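# Plug rack relays into color-matched empty panel sockets

## Task

Take every relay (a small transparent box with a colored button on top) out of the black rack and seat it in the empty panel socket whose colored marker matches that button. Each one must go fully down and match the relays already installed: button facing the same side as theirs, top at the same height as theirs, and upright. No click will be felt when it seats. A relay placed in a socket of the wrong color makes the task fail, as does any previously installed relay that ends up partly lifted or tilted. A relay only counts if it stays in place on its own once the robot lets go.

## Robot and tools

Robot: one six-joint arm with a two-finger parallel gripper. A flat block about 9 cm long juts out from the last joint's axis toward the gripper's +x and rotates with it, so keep it clear of the panel and the other relays.

Frame: scene frame with its origin on the table top under the arm base, +z up, +y to the left when facing along +x. Positions are in metres. The base may sit slightly tilted, and the reported hand position grows less accurate at long reach. Gripper axes: fingers point along its +z, they open and close along its y. end_effector_position is the point between the pads when shut; closed fingertips extend about 19 mm past it (6 mm when fully open), and closing pushes the tips roughly 13 mm farther out, so leave that margin above surfaces.

execute_actions takes "actions": a list holding at most one item, or empty. An empty list just reports the current state. A motion item is {"rows": [...], "steps": n}: 1 to 15 rows, n from 1 to 15 (default 15), each step lasting 1/30 s; row k is used on step k and the final row repeats if rows run out. A wait item is {"steps": n} with n up to 300, counted from the previous result, and your reply time is included in that count. Optional "pictures": false skips the images. A refused call sends nothing.

Each row is a single list of 9 numbers for the one arm, in this order: shoulder_pan, shoulder_lift, elbow, wrist_1, wrist_2, wrist_3, gripper position, gripper force_limit, gripper speed. The first six are absolute joint target angles in radians, the same quantities shown on the Joint positions line, not offsets. Ranges: pan -3.142 to 3.142; lift -6.283 to 6.283; elbow 0.000 to 3.142; wrists each -6.283 to 6.283. A target more than 0.010 rad beyond a range end (and farther out than the current angle) gets the call refused; real ends may differ by up to 0.010 rad, and a target past the real end is clipped, with a "joint sent to its limit" note that may refer to an earlier, still-running action. Absence of that note proves nothing.

The last three numbers are each in [-1, 1]. position: +1 fully open (85 mm), pads touch near -0.8, -1 closes until blocked. force_limit per pad on a 40 mm object with a slow close: about 20 N at -1, 128 N at 0, 235 N at +1; tiny or thin parts get less. speed: about 20 mm/s at -1, 85 at 0, 150 at +1; quicker closing adds up to about 5 N (speed 0) or 12 N (speed +1) of grip.

Motion limits: commands lag about 0.17 s; each step's target stays within 0.575 rad of the measured angle and is scaled back if it would move the hand over 100 mm. Big moves may still be unfinished when the result arrives. The arm keeps heading for your last row during thinking and waits, until it has nearly stopped moving or a step is HELD; after that only a new action moves or presses it further. Moving fingers keep moving.

Result lines: end_effector_position and end_effector_quat_wxyz plus velocities in the scene frame; Joint positions and Joint velocities in column order; joint torques (total drive output, offset, noisy, not a contact gauge); Wrist force and Wrist torque along the gripper's own axes, pointing from a pressed surface back into the arm, saturating near 50 N per axis, with offsets up to about 4 N and noise; "no reading" is normal at first. "joint command not followed" means the clearance check altered or blocked targets (mount blocks and posts count as arm). HELD marks steps where your row was not (fully) sent. object_status: 0 moving, 1 stopped while opening, 2 stopped while closing (a grip), 3 reached target or fully closed. position_measured counts: 3 open, ~78 = 60 mm, ~130 = 40 mm, ~180 = 20 mm, ~230 pads touching.

Gripping: send -1, keep sending it, confirm object_status 2. Any new position resets status to 0 briefly. New force_limit or speed apply only with a position change of at least 0.01; open first to regrip more gently. Fingers reclose automatically if the part slips, except after a grip at force_limit -1, where status stays 2 even if the part is gone.

zoom_image: {"camera", "region": [x0, y0, x1, y1]} in pixels from the top-left, at most 504 by 504, on the latest full image. Cameras: cam_head_left, cam_head_right, cam_high, cam_low (896x504), cam_wrist (504x504 fisheye). Calibrations were provided and may be off by a few degrees and millimetres.

finished_scene: {"scene": number of the current scene}; final, and the result reports success and the next task.

Avoid: contact torque reaching a joint's load limit (141 N m for pan, lift, elbow; 26.3 N m for each wrist, held weight included) or any outside force of 150 N, either of which halts the arm for 10 s and drops the rest of the call. Long holding heats motors: warning at 70 °C, brakes at 85 °C. Do not drop, slam or shove parts hard, do not disturb seated relays, and do not let anything leave the table. Brief external tugs on held or loose parts can occur. The simulation keeps running while you reply.

Each tool is called after "Request:" as a command line: name --argument value for each argument, lists and objects as JSON in quotes; but a table of rows of numbers goes row by row, as --pt "numbers of a row", without its own name.

## Session

Request:
execute_actions --actions '[]'

Scene clock: 0.00 s of 8400.00 s.
end_effector_position=(+0.6044, +0.3848, +0.3822) position_measured=3 object_status=3 end_effector_quat_wxyz=(-0.405, +0.377, +0.833, -0.001) end_effector_velocity=(-0.000, -0.000, -0.001) end_effector_angular_velocity=(-0.002, +0.001, +0.001)
Joint positions: [ 0.411 -0.588  0.731 -1.059 -1.15   0.941]
Joint velocities: [-0.     0.001  0.    -0.    -0.002  0.   ]
Joint torques (N m, as the arm reports them, + toward a larger angle): no reading
Wrist force (N, on the end effector, along its own x y z axes, offset not removed): no reading
Wrist torque (N m, same axes, about the end effector's origin, offset not removed): no reading
camera_calibration (this result's frames):
cam_wrist: T_world_to_cam=[[0.613621, 0.704297, -0.356979, -0.498029], [0.522074, -0.701063, -0.485746, 0.170218], [-0.592374, 0.111694, -0.797883, 0.769134], [0, 0, 0, 1]] pos_world=[0.672351, 0.384186, 0.518576]

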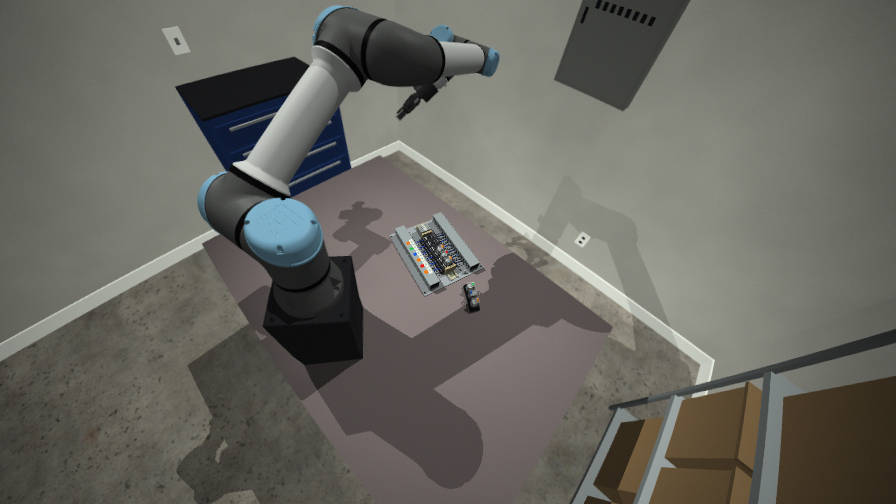

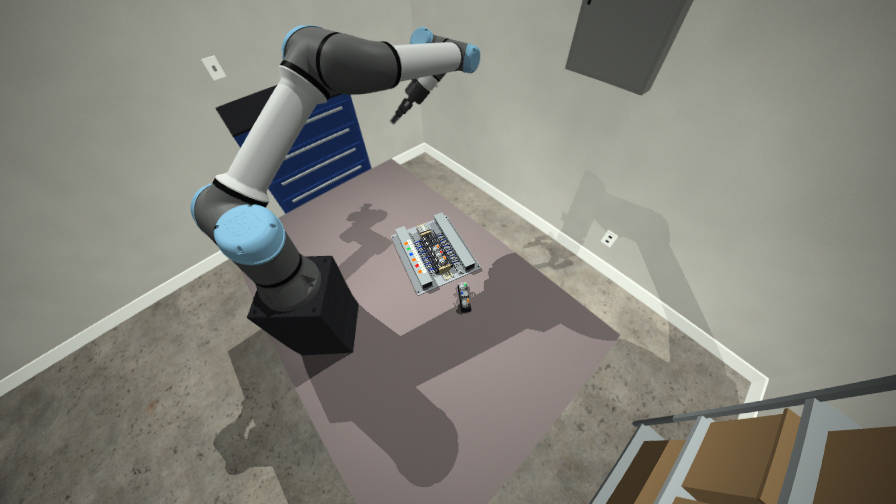

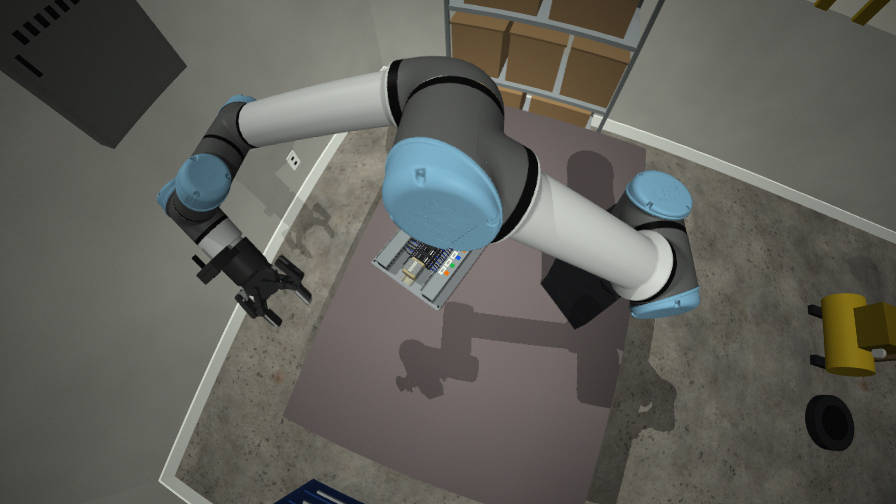

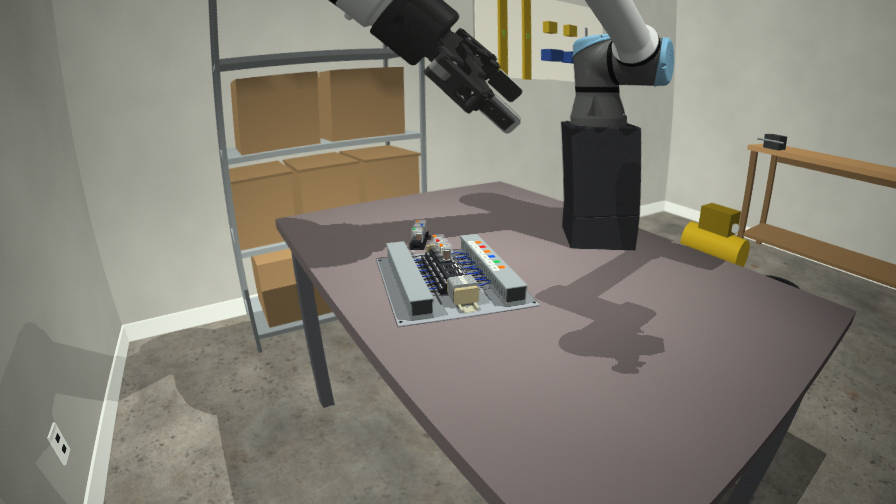

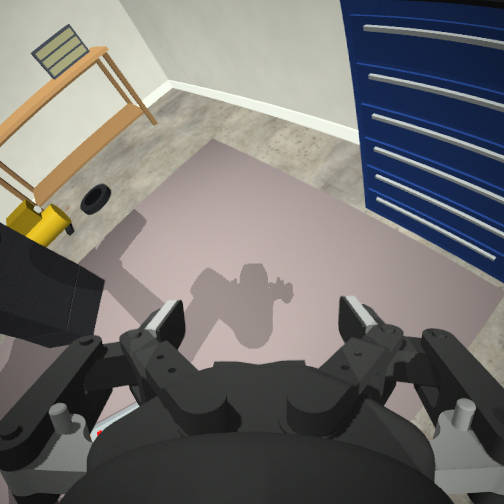

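Request:
execute_actions --actions '[{"rows":[[-0.55,-1.115,2.3,-2.827,-1.569,1.14,0.1,-0.5,0]]}]' --pictures false

Request:
execute_actions --actions '[{"steps":70}]'

Request:
zoom_image --camera "cam_wrist" --region '[150, 200, 350, 400]'

Request:
zoom_image --camera "cam_wrist" --region '[130, 0, 380, 250]'

Scene clock: 4.90 s of 8400.00 s.
end_effector_position=(+0.6742, +0.1561, +0.3906) position_measured=94 object_status=0 end_effector_quat_wxyz=(-0.281, +0.517, +0.809, +0.009) end_effector_velocity=(+0.058, -0.527, -0.042) end_effector_angular_velocity=(-0.399, -0.307, -0.665)
Joint positions: [ 0.126 -0.807  1.016 -1.345 -1.326  1.026]
Joint velocities: [-0.674 -0.397  0.671 -0.667 -0.309  0.147]
Joint torques (N m, as the arm reports them, + toward a larger angle): [-17.96 -68.32  -7.98  -4.89  -2.3    3.52]
Wrist force (N, on the end effector, along its own x y z axes, offset not removed): [0.5 -3.2 -1.7]
Wrist torque (N m, same axes, about the end effector's origin, offset not removed): [-0.84 -0.15 0.16]
Steps of this call (steps 1 to 90: nothing new was sent; then 1.40 s passed at rest; steps 91 to 105: all 15 steps of this action). Readings (joint positions | what the end effector reports):
91: [0.411 -0.588 0.732 -1.060 -1.150 0.941] | position_measured=3 object_status=0
92: [0.405 -0.595 0.738 -1.066 -1.157 0.946] | position_measured=4 object_status=0
94: [0.365 -0.632 0.778 -1.107 -1.187 0.961] | position_measured=13 object_status=0
98: [0.281 -0.702 0.862 -1.190 -1.243 0.987] | position_measured=41 object_status=0
105: the state above

Scene clock: 7.23 s of 8400.00 s.
end_effector_position=(+0.4206, -0.1995, +0.1992) position_measured=117 object_status=3 end_effector_quat_wxyz=(-0.001, +0.805, +0.593, -0.002) end_effector_velocity=(-0.000, +0.001, -0.001) end_effector_angular_velocity=(+0.002, +0.001, +0.000)
Joint positions: [-0.55  -1.115  2.3   -2.827 -1.569  1.14 ]
Joint velocities: [ 0.     0.002 -0.     0.     0.001 -0.   ]
Joint torques (N m, as the arm reports them, + toward a larger angle): [-12.66 -43.94  -3.23  -5.78  -1.56   2.69]
Wrist force (N, on the end effector, along its own x y z axes, offset not removed): [-0.9 -4.8 0.0]
Wrist torque (N m, same axes, about the end effector's origin, offset not removed): [-1.03 0.01 0.04]
Steps of this call (steps 1 to 60: the robot went on to your last target; steps 61 to 70: nothing new was sent). Readings (joint positions | what the end effector reports):
1: [0.103 -0.820 1.039 -1.368 -1.337 1.031] | position_measured=101 object_status=0
2: [0.080 -0.833 1.062 -1.391 -1.347 1.036] | position_measured=108 object_status=0
4: [0.034 -0.857 1.109 -1.437 -1.366 1.045] | position_measured=114 object_status=0
8: [-0.061 -0.901 1.205 -1.533 -1.401 1.061] | position_measured=116 object_status=0
70: the state above
The arm was judged still, so your last target was given up. Only a new action makes it travel on or press farther. Fingers that are still opening or closing keep moving.
camera_calibration (this result's frames):
cam_wrist: T_world_to_cam=[[0.942619, -0.330965, -0.0439492, -0.44628], [-0.311477, -0.91914, 0.24117, -0.0700783], [-0.120214, -0.213642, -0.969487, 0.350236], [0, 0, 0, 1]] pos_world=[0.440948, -0.13729, 0.336836]

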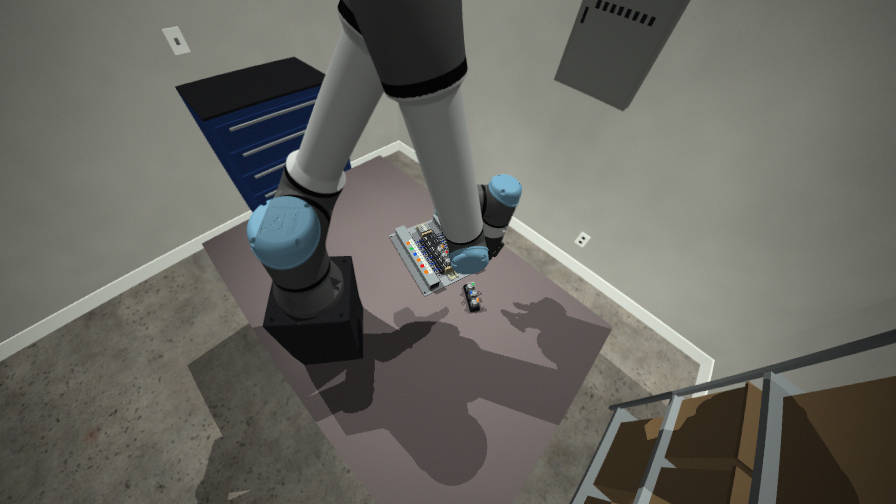

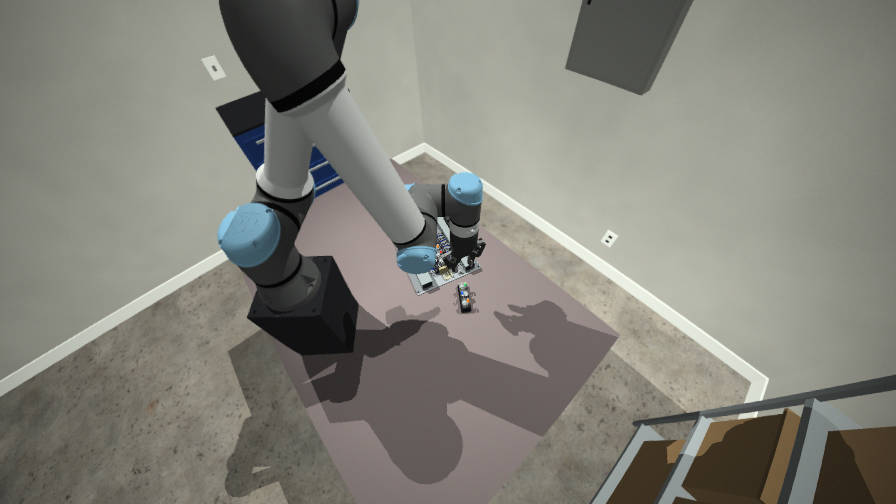

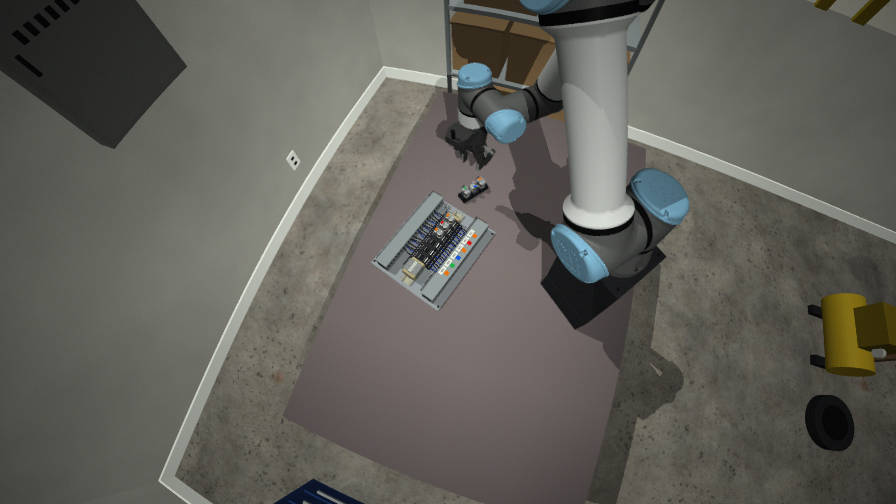

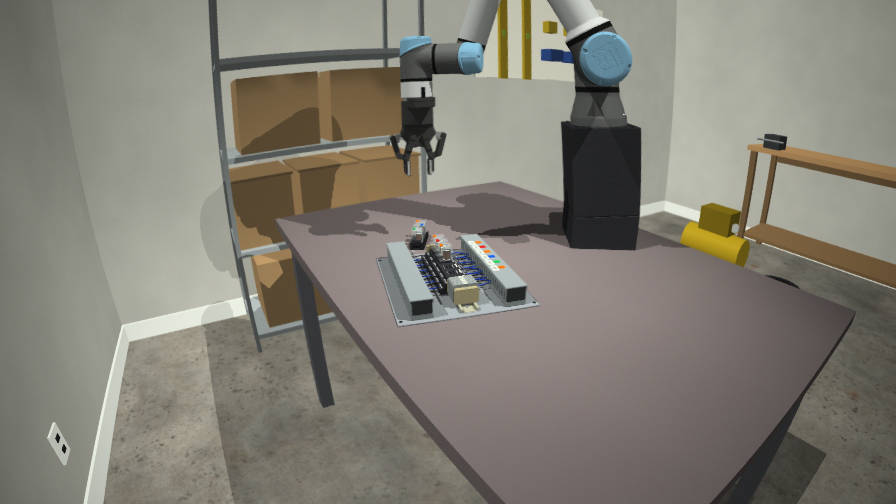

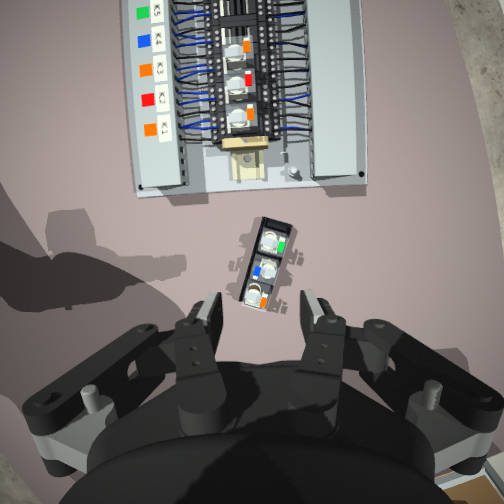

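Region (150, 200, 350, 400) of cam_wrist's 504x504 image, scaled by 2.520, with more detail than that image has.

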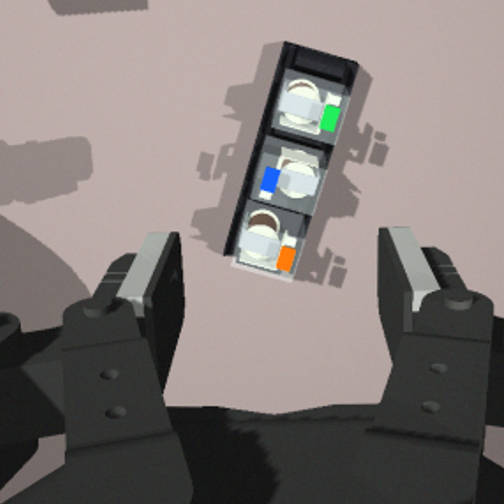

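Region (130, 0, 380, 250) of cam_wrist's 504x504 image, scaled by 2.016, with more detail than that image has.

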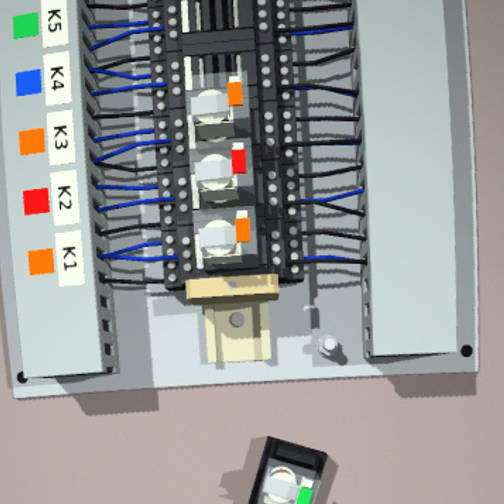

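Request:
execute_actions --actions '[{"rows":[[-0.533,-0.838,2.2415,-3.0455,-1.569,1.464,0.1,-0.5,0]]}]' --pictures false

Request:
execute_actions --actions '[{"rows":[[-0.533,-0.79,2.228,-3.08,-1.569,1.464,0.1,-0.5,0],[-0.533,-0.74,2.212,-3.114,-1.569,1.464,0.1,-0.5,0],[-0.533,-0.69,2.195,-3.147,-1.569,1.464,0.1,-0.5,0],[-0.533,-0.6441,2.1781,-3.176,-1.569,1.464,0.1,-0.5,0]]}]' --pictures false

Request:
execute_actions --actions '[{"steps":12}]'

Request:
zoom_image --camera "cam_wrist" --region '[190, 220, 340, 370]'

Scene clock: 20.40 s of 8400.00 s.
end_effector_position=(+0.4303, -0.1985, +0.1124) position_measured=117 object_status=3 end_effector_quat_wxyz=(-0.000, +0.884, +0.467, -0.002) end_effector_velocity=(-0.004, +0.005, -0.026) end_effector_angular_velocity=(+0.007, +0.008, -0.089)
Joint positions: [-0.533 -0.846  2.243 -3.039 -1.569  1.453]
Joint velocities: [ 0.003  0.074 -0.011 -0.052 -0.     0.092]
Joint torques (N m, as the arm reports them, + toward a larger angle): [ 14.81 -30.76 -10.65  -5.86  -0.03   3.17]
Wrist force (N, on the end effector, along its own x y z axes, offset not removed): [1.0 -4.6 -0.6]
Wrist torque (N m, same axes, about the end effector's origin, offset not removed): [-1.03 -0.16 0.21]
Steps of this call (steps 1 to 90: nothing new was sent; then 9.67 s passed at rest; steps 91 to 105: all 15 steps of this action). Readings (joint positions | what the end effector reports):
91: [-0.550 -1.115 2.300 -2.827 -1.569 1.140] | position_measured=117 object_status=3
92: [-0.548 -1.107 2.294 -2.835 -1.569 1.148] | position_measured=117 object_status=3
94: [-0.542 -1.043 2.273 -2.895 -1.569 1.214] | position_measured=117 object_status=3
98: [-0.536 -0.903 2.251 -2.998 -1.569 1.381] | position_measured=117 object_status=3
105: the state above

Scene clock: 20.90 s of 8400.00 s.
end_effector_position=(+0.4299, -0.1983, +0.0459) position_measured=117 object_status=3 end_effector_quat_wxyz=(-0.001, +0.887, +0.463, -0.002) end_effector_velocity=(-0.002, +0.002, -0.021) end_effector_angular_velocity=(+0.003, -0.000, -0.001)
Joint positions: [-0.533 -0.651  2.18  -3.171 -1.569  1.464]
Joint velocities: [ 0.     0.061 -0.019 -0.04   0.002  0.001]
Joint torques (N m, as the arm reports them, + toward a larger angle): [ 14.82 -31.    -8.35  -5.78   1.32   2.89]
Wrist force (N, on the end effector, along its own x y z axes, offset not removed): [-0.2 -6.6 0.0]
Wrist torque (N m, same axes, about the end effector's origin, offset not removed): [-1.25 -0.07 0.20]
Steps of this call (steps 1 to 15: all 15 steps of this action). Readings (joint positions | what the end effector reports):
1: [-0.533 -0.844 2.242 -3.041 -1.569 1.456] | position_measured=117 object_status=3
2: [-0.533 -0.837 2.240 -3.047 -1.569 1.458] | position_measured=117 object_status=3
4: [-0.533 -0.800 2.227 -3.074 -1.569 1.461] | position_measured=117 object_status=3
8: [-0.533 -0.699 2.195 -3.141 -1.569 1.463] | position_measured=117 object_status=3
15: the state above

Scene clock: 21.30 s of 8400.00 s.
end_effector_position=(+0.4296, -0.1981, +0.0435) position_measured=117 object_status=3 end_effector_quat_wxyz=(-0.001, +0.887, +0.463, -0.002) end_effector_velocity=(+0.001, +0.001, -0.001) end_effector_angular_velocity=(+0.002, -0.001, +0.001)
Joint positions: [-0.533 -0.644  2.178 -3.176 -1.569  1.464]
Joint velocities: [ 0.001  0.002 -0.001 -0.     0.002  0.   ]
Joint torques (N m, as the arm reports them, + toward a larger angle): [ 15.03 -30.05  -8.33  -5.74   1.66   2.89]
Wrist force (N, on the end effector, along its own x y z axes, offset not removed): [-0.9 -3.6 -0.4]
Wrist torque (N m, same axes, about the end effector's origin, offset not removed): [-0.83 0.11 0.07]
Steps of this call (steps 1 to 12: the robot went on to your last target). Readings (joint positions | what the end effector reports):
1: [-0.533 -0.649 2.180 -3.173 -1.569 1.464] | position_measured=117 object_status=3
2: [-0.533 -0.648 2.179 -3.173 -1.569 1.464] | position_measured=117 object_status=3
4: [-0.533 -0.646 2.179 -3.175 -1.569 1.464] | position_measured=117 object_status=3
8: [-0.533 -0.645 2.178 -3.176 -1.569 1.464] | position_measured=117 object_status=3
12: the state above
camera_calibration (this result's frames):
cam_wrist: T_world_to_cam=[[0.798544, -0.60041, -0.0428332, -0.452681], [-0.574925, -0.781855, 0.241172, 0.111969], [-0.178291, -0.16796, -0.969537, 0.234588], [0, 0, 0, 1]] pos_world=[0.467685, -0.14485, 0.181048]

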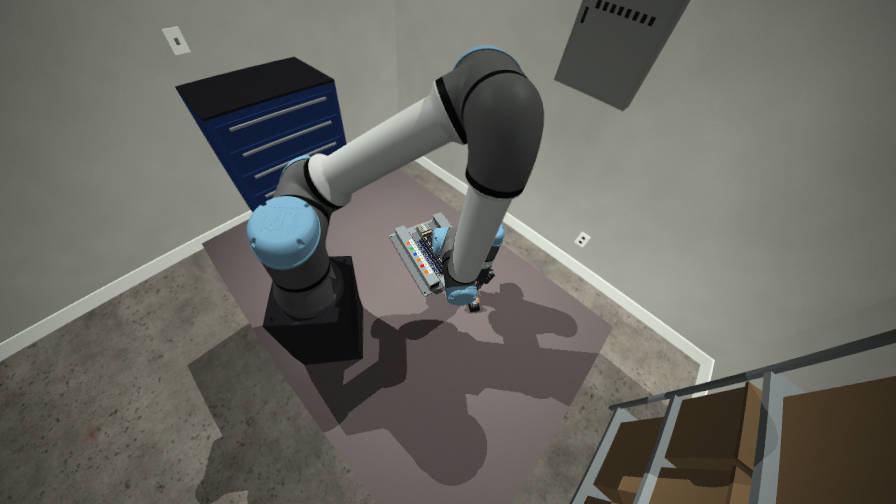

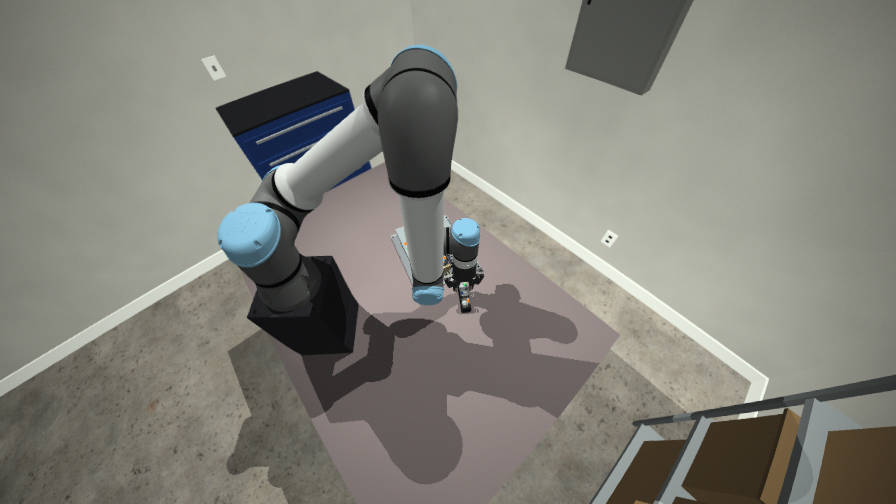

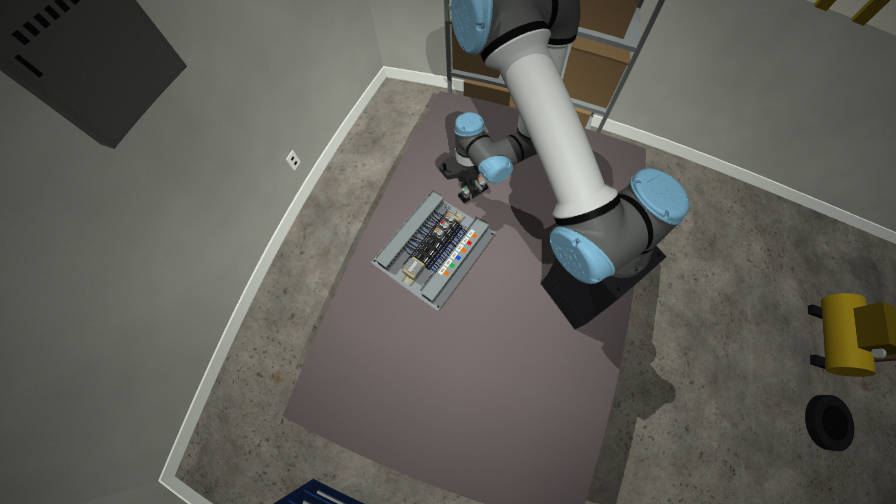

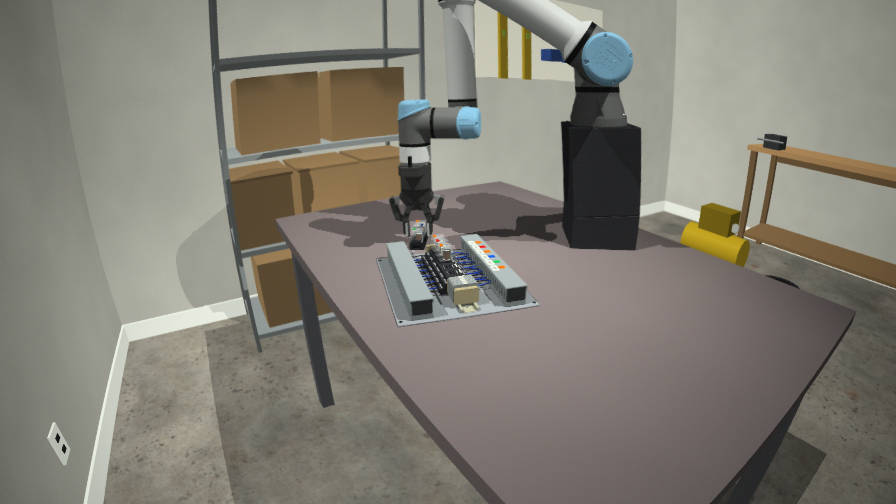

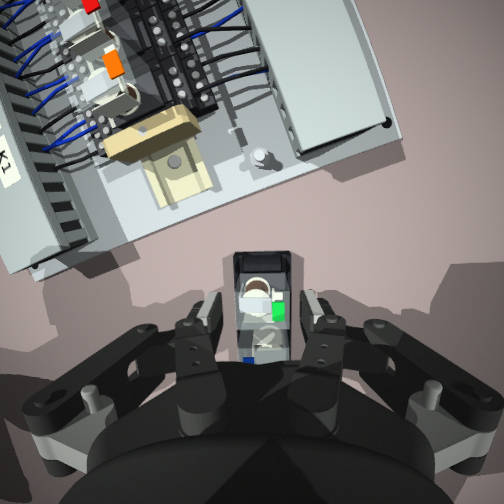

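Region (190, 220, 340, 370) of cam_wrist's 504x504 image, scaled by 3.360, with more detail than that image has.

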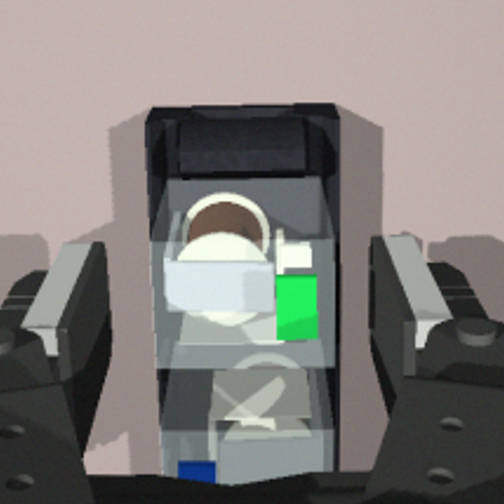

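Request:
execute_actions --actions '[{"rows":[[-0.5218,-0.6441,2.1717,-3.1696,-1.569,1.475,0.1,-0.5,0]]}]' --pictures false

Request:
execute_actions --actions '[{"rows":[[-0.5218,-0.6441,2.1717,-3.1696,-1.569,1.475,-1,-0.5,-0.2]]}]'

Request:
zoom_image --camera "cam_wrist" --region '[190, 220, 340, 370]'

Scene clock: 26.53 s of 8400.00 s.
end_effector_position=(+0.4337, -0.1947, +0.0434) position_measured=117 object_status=3 end_effector_quat_wxyz=(-0.001, +0.887, +0.463, -0.002) end_effector_velocity=(+0.000, +0.002, -0.001) end_effector_angular_velocity=(+0.002, +0.001, +0.001)
Joint positions: [-0.522 -0.644  2.172 -3.17  -1.569  1.475]
Joint velocities: [ 0.002  0.002 -0.001  0.001  0.001  0.002]
Joint torques (N m, as the arm reports them, + toward a larger angle): [ 13.98 -32.41 -10.04  -0.44   1.41   2.56]
Wrist force (N, on the end effector, along its own x y z axes, offset not removed): [-0.7 -4.0 0.4]
Wrist torque (N m, same axes, about the end effector's origin, offset not removed): [-0.96 -0.01 0.05]
Steps of this call (steps 1 to 15: the robot went on to your last target; steps 16 to 90: nothing new was sent; then 1.73 s passed at rest; steps 91 to 105: all 15 steps of this action). Readings (joint positions | what the end effector reports):
91: [-0.533 -0.644 2.178 -3.176 -1.569 1.464] | position_measured=117 object_status=3
92: [-0.531 -0.644 2.177 -3.175 -1.569 1.466] | position_measured=117 object_status=3
94: [-0.527 -0.644 2.175 -3.173 -1.569 1.470] | position_measured=117 object_status=3
98: [-0.524 -0.644 2.173 -3.171 -1.569 1.473] | position_measured=117 object_status=3
105: the state above

Scene clock: 27.03 s of 8400.00 s.
end_effector_position=(+0.4338, -0.1947, +0.0434) position_measured=164 object_status=0 end_effector_quat_wxyz=(-0.001, +0.887, +0.463, -0.002) end_effector_velocity=(-0.000, +0.001, -0.001) end_effector_angular_velocity=(+0.002, +0.002, +0.001)
Joint positions: [-0.522 -0.644  2.172 -3.17  -1.569  1.475]
Joint velocities: [0.001 0.001 0.    0.002 0.    0.   ]
Joint torques (N m, as the arm reports them, + toward a larger angle): [ 14.1  -32.56  -9.43  -0.4    1.27   2.82]
Wrist force (N, on the end effector, along its own x y z axes, offset not removed): [0.5 -3.7 -8.9]
Wrist torque (N m, same axes, about the end effector's origin, offset not removed): [-0.57 -0.02 0.08]
Steps of this call (steps 1 to 15: all 15 steps of this action). Readings (joint positions | what the end effector reports):
1: [-0.522 -0.644 2.172 -3.170 -1.569 1.475] | position_measured=117 object_status=0
2: [-0.522 -0.644 2.172 -3.170 -1.569 1.475] | position_measured=117 object_status=0
4: [-0.522 -0.644 2.172 -3.170 -1.569 1.475] | position_measured=125 object_status=0
8: [-0.522 -0.644 2.172 -3.170 -1.569 1.475] | position_measured=149 object_status=0
15: the state above
camera_calibration (this result's frames):
cam_wrist: T_world_to_cam=[[0.798665, -0.600249, -0.0428403, -0.454039], [-0.574909, -0.782107, 0.240393, 0.117031], [-0.177801, -0.167364, -0.96973, 0.235737], [0, 0, 0, 1]] pos_world=[0.471822, -0.141551, 0.181017]

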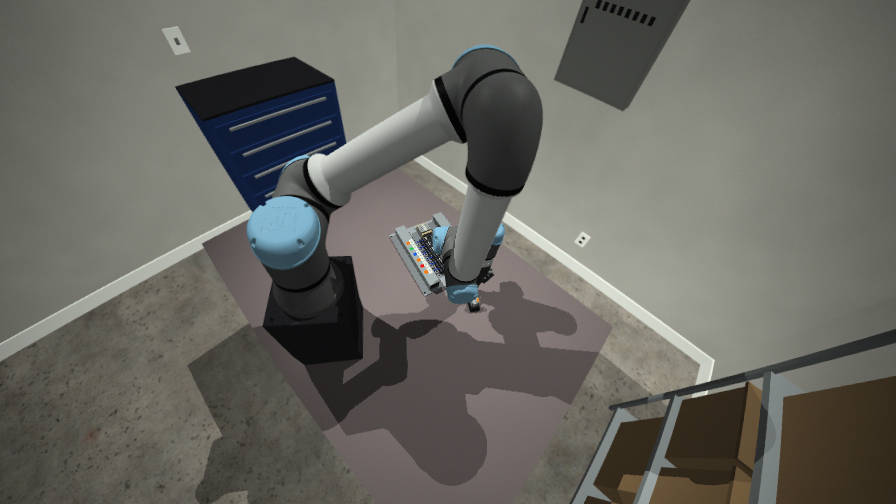

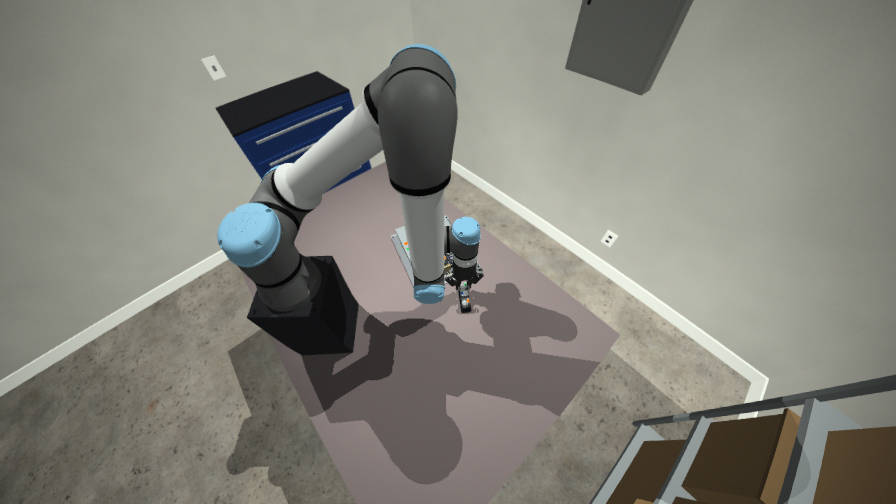

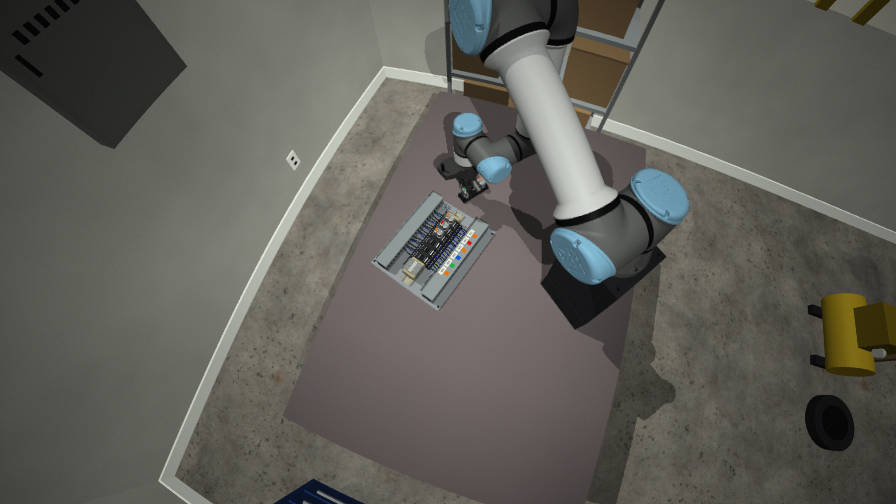

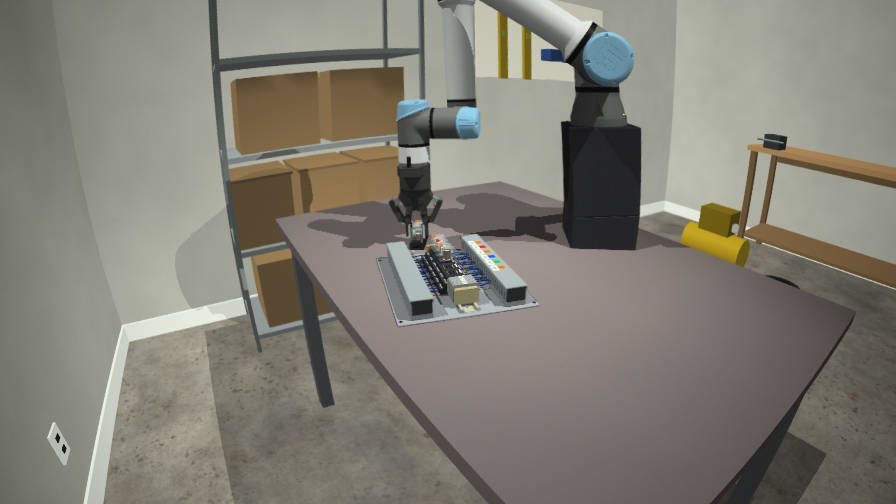

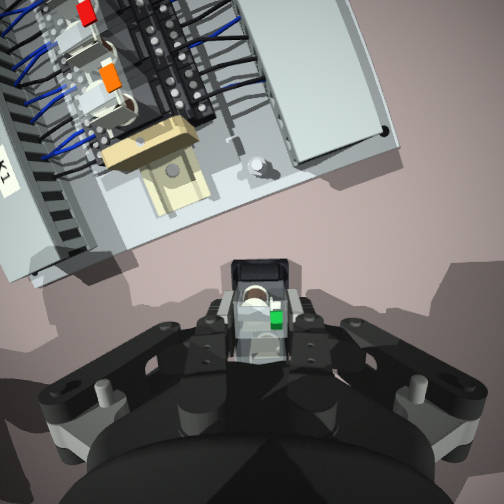

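Region (190, 220, 340, 370) of cam_wrist's 504x504 image, scaled by 3.360, with more detail than that image has.

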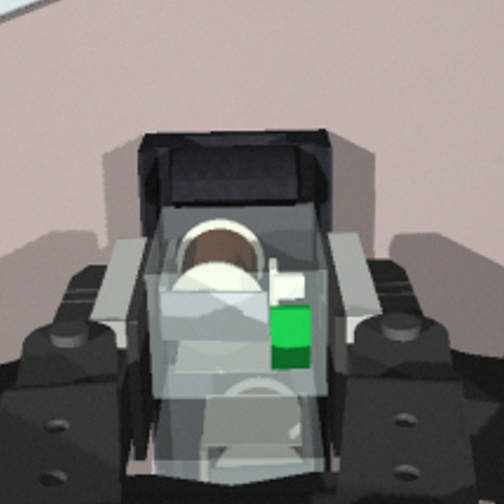

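Request:
execute_actions --actions '[{"rows":[[-0.5218,-0.69,2.189,-3.141,-1.569,1.475,-1,-0.5,-0.2],[-0.5218,-0.74,2.206,-3.108,-1.569,1.475,-1,-0.5,-0.2],[-0.5218,-0.79,2.222,-3.074,-1.569,1.475,-1,-0.5,-0.2],[-0.5218,-0.93,2.255,-2.967,-1.569,1.475,-1,-0.5,-0.2]]}]' --pictures false

Request:
execute_actions --actions '[{"rows":[[-0.0275,-0.8752,2.2462,-3.011,-1.596,1.6325,-1,-0.5,-0.2]]}]' --pictures false

Request:
execute_actions --actions '[{"steps":20}]' --pictures false

Request:
execute_actions --actions '[{"rows":[[-0.0275,-0.801,2.227,-3.066,-1.596,1.6325,-1,-0.5,-0.2],[-0.0275,-0.727,2.2057,-3.1187,-1.596,1.6325,-1,-0.5,-0.2]]}]' --pictures false

Request:
execute_actions --actions '[{"steps":12}]'

Request:
zoom_image --camera "cam_wrist" --region '[190, 220, 340, 370]'

Scene clock: 35.67 s of 8400.00 s.
end_effector_position=(+0.4341, -0.1944, +0.1363) position_measured=164 object_status=2 end_effector_quat_wxyz=(-0.001, +0.887, +0.463, -0.002) end_effector_velocity=(-0.001, +0.001, +0.037) end_effector_angular_velocity=(-0.003, -0.003, +0.000)
Joint positions: [-0.522 -0.917  2.252 -2.976 -1.569  1.475]
Joint velocities: [ 0.    -0.11   0.027  0.079 -0.     0.   ]
Joint torques (N m, as the arm reports them, + toward a larger angle): [ 13.04 -43.97  -1.83  -0.07   0.01   2.69]
Wrist force (N, on the end effector, along its own x y z axes, offset not removed): [-1.0 -5.0 0.0]
Wrist torque (N m, same axes, about the end effector's origin, offset not removed): [-0.99 0.01 0.19]
Steps of this call (steps 1 to 15: the robot went on to your last target; steps 16 to 90: nothing new was sent; then 5.13 s passed at rest; steps 91 to 105: all 15 steps of this action). Readings (joint positions | what the end effector reports):
91: [-0.522 -0.644 2.172 -3.169 -1.569 1.475] | position_measured=164 object_status=2
92: [-0.522 -0.649 2.174 -3.165 -1.569 1.475] | position_measured=164 object_status=2
94: [-0.522 -0.684 2.188 -3.142 -1.569 1.475] | position_measured=164 object_status=2
98: [-0.522 -0.832 2.231 -3.035 -1.569 1.475] | position_measured=164 object_status=2
105: the state above

Scene clock: 36.17 s of 8400.00 s.
end_effector_position=(+0.4752, +0.0073, +0.1301) position_measured=164 object_status=2 end_effector_quat_wxyz=(-0.002, +0.809, +0.588, +0.002) end_effector_velocity=(-0.003, +0.232, -0.003) end_effector_angular_velocity=(+0.008, -0.013, +0.356)
Joint positions: [-0.083 -0.88   2.247 -3.007 -1.593  1.617]
Joint velocities: [ 0.49   0.04  -0.006 -0.031 -0.023  0.133]
Joint torques (N m, as the arm reports them, + toward a larger angle): [  7.65 -28.32 -15.06  -5.68  -2.06   3.39]
Wrist force (N, on the end effector, along its own x y z axes, offset not removed): [3.0 -4.9 1.2]
Wrist torque (N m, same axes, about the end effector's origin, offset not removed): [-1.02 -0.40 0.04]
Steps of this call (steps 1 to 15: all 15 steps of this action). Readings (joint positions | what the end effector reports):
1: [-0.521 -0.920 2.253 -2.974 -1.569 1.475] | position_measured=164 object_status=2
2: [-0.514 -0.919 2.253 -2.975 -1.571 1.481] | position_measured=164 object_status=2
4: [-0.455 -0.912 2.252 -2.981 -1.575 1.507] | position_measured=164 object_status=2
8: [-0.305 -0.898 2.250 -2.992 -1.583 1.552] | position_measured=164 object_status=2
15: the state above

Scene clock: 36.83 s of 8400.00 s.
end_effector_position=(+0.4743, +0.0335, +0.1299) position_measured=164 object_status=2 end_effector_quat_wxyz=(-0.001, +0.797, +0.604, +0.003) end_effector_velocity=(+0.000, +0.001, +0.000) end_effector_angular_velocity=(+0.001, -0.001, +0.001)
Joint positions: [-0.028 -0.875  2.246 -3.011 -1.596  1.632]
Joint velocities: [ 0.001 -0.001  0.    -0.     0.002  0.   ]
Joint torques (N m, as the arm reports them, + toward a larger angle): [ 16.79 -29.09 -14.33  -5.81  -1.58   2.83]
Wrist force (N, on the end effector, along its own x y z axes, offset not removed): [-0.4 -4.1 -1.0]
Wrist torque (N m, same axes, about the end effector's origin, offset not removed): [-0.89 -0.06 0.07]
Steps of this call (steps 1 to 20: the robot went on to your last target). Readings (joint positions | what the end effector reports):
1: [-0.069 -0.878 2.247 -3.008 -1.594 1.621] | position_measured=164 object_status=2
2: [-0.058 -0.878 2.247 -3.009 -1.595 1.624] | position_measured=164 object_status=2
4: [-0.045 -0.877 2.246 -3.010 -1.595 1.628] | position_measured=164 object_status=2
8: [-0.033 -0.876 2.246 -3.011 -1.596 1.631] | position_measured=164 object_status=2
20: the state above

Scene clock: 37.33 s of 8400.00 s.
end_effector_position=(+0.4748, +0.0350, +0.0812) position_measured=164 object_status=2 end_effector_quat_wxyz=(-0.001, +0.797, +0.604, +0.003) end_effector_velocity=(-0.002, +0.001, -0.012) end_effector_angular_velocity=(-0.000, +0.003, +0.000)
Joint positions: [-0.028 -0.731  2.207 -3.116 -1.596  1.632]
Joint velocities: [ 0.     0.034 -0.008 -0.024 -0.001  0.   ]
Joint torques (N m, as the arm reports them, + toward a larger angle): [ 16.22 -30.91 -11.65  -5.52  -1.44   2.86]
Wrist force (N, on the end effector, along its own x y z axes, offset not removed): [-1.9 -4.9 1.0]
Wrist torque (N m, same axes, about the end effector's origin, offset not removed): [-1.09 0.25 0.12]
Steps of this call (steps 1 to 15: all 15 steps of this action). Readings (joint positions | what the end effector reports):
1: [-0.028 -0.875 2.246 -3.011 -1.596 1.632] | position_measured=164 object_status=2
2: [-0.028 -0.869 2.243 -3.017 -1.596 1.632] | position_measured=164 object_status=2
4: [-0.028 -0.825 2.230 -3.051 -1.596 1.632] | position_measured=164 object_status=2
8: [-0.028 -0.757 2.213 -3.097 -1.596 1.632] | position_measured=164 object_status=2
15: the state above

Scene clock: 37.73 s of 8400.00 s.
end_effector_position=(+0.4747, +0.0351, +0.0799) position_measured=164 object_status=2 end_effector_quat_wxyz=(-0.001, +0.797, +0.604, +0.003) end_effector_velocity=(-0.000, -0.000, -0.000) end_effector_angular_velocity=(-0.001, +0.000, -0.000)
Joint positions: [-0.027 -0.727  2.206 -3.119 -1.596  1.632]
Joint velocities: [-0.     0.001 -0.    -0.001 -0.001 -0.   ]
Joint torques (N m, as the arm reports them, + toward a larger angle): [ 15.87 -29.02 -11.51  -5.74  -1.28   2.78]
Wrist force (N, on the end effector, along its own x y z axes, offset not removed): [-1.9 -3.6 0.1]
Wrist torque (N m, same axes, about the end effector's origin, offset not removed): [-0.79 0.20 0.08]
Steps of this call (steps 1 to 12: the robot went on to your last target). Readings (joint positions | what the end effector reports):
1: [-0.028 -0.730 2.206 -3.117 -1.596 1.632] | position_measured=164 object_status=2
2: [-0.027 -0.729 2.206 -3.117 -1.596 1.632] | position_measured=164 object_status=2
4: [-0.027 -0.728 2.206 -3.118 -1.596 1.632] | position_measured=164 object_status=2
8: [-0.027 -0.727 2.206 -3.118 -1.596 1.632] | position_measured=164 object_status=2
12: the state above
camera_calibration (this result's frames):
cam_wrist: T_world_to_cam=[[0.952053, -0.303525, -0.0383132, -0.430776], [-0.286971, -0.929416, 0.232021, 0.180604], [-0.106033, -0.209901, -0.971956, 0.284481], [0, 0, 0, 1]] pos_world=[0.492114, 0.096818, 0.218094]

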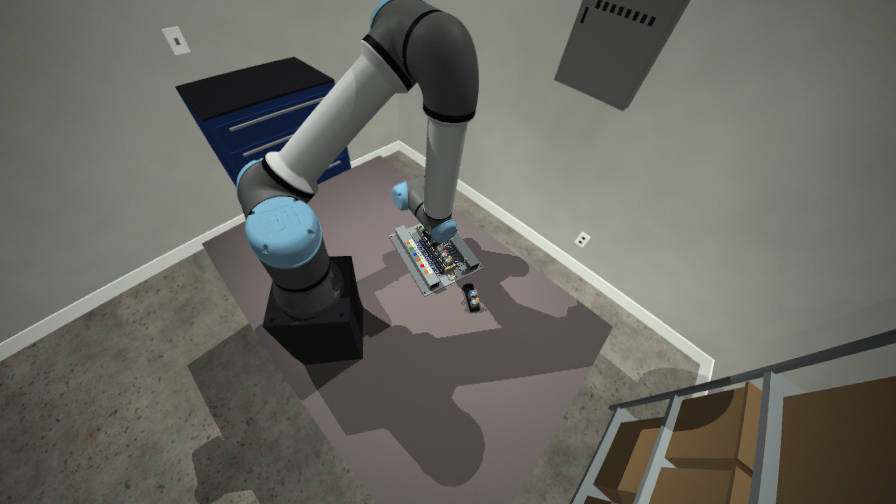

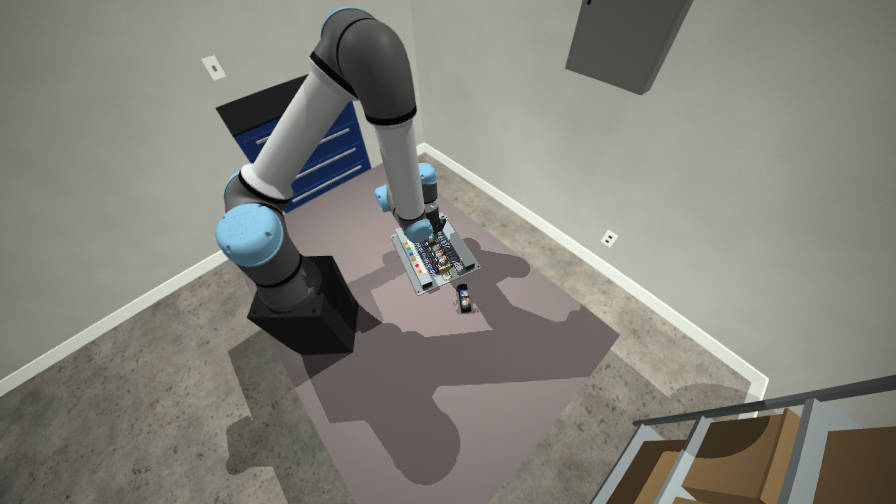

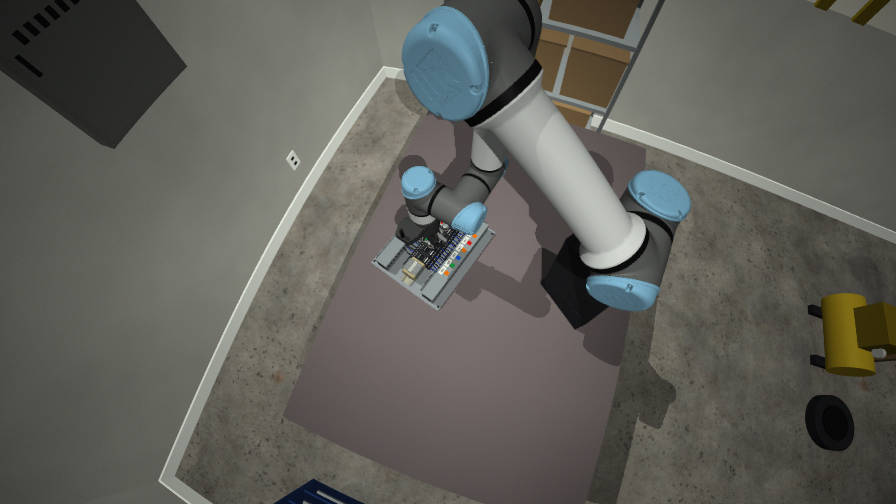

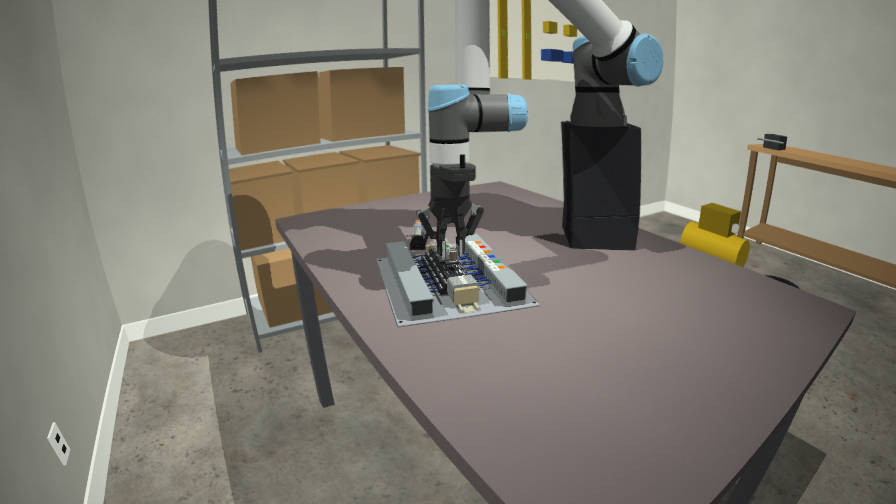

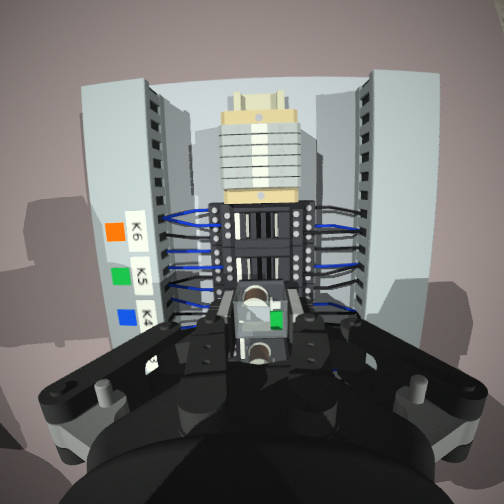

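Region (190, 220, 340, 370) of cam_wrist's 504x504 image, scaled by 3.360, with more detail than that image has.

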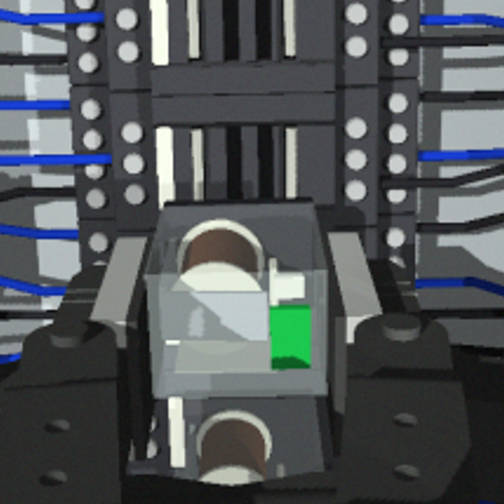

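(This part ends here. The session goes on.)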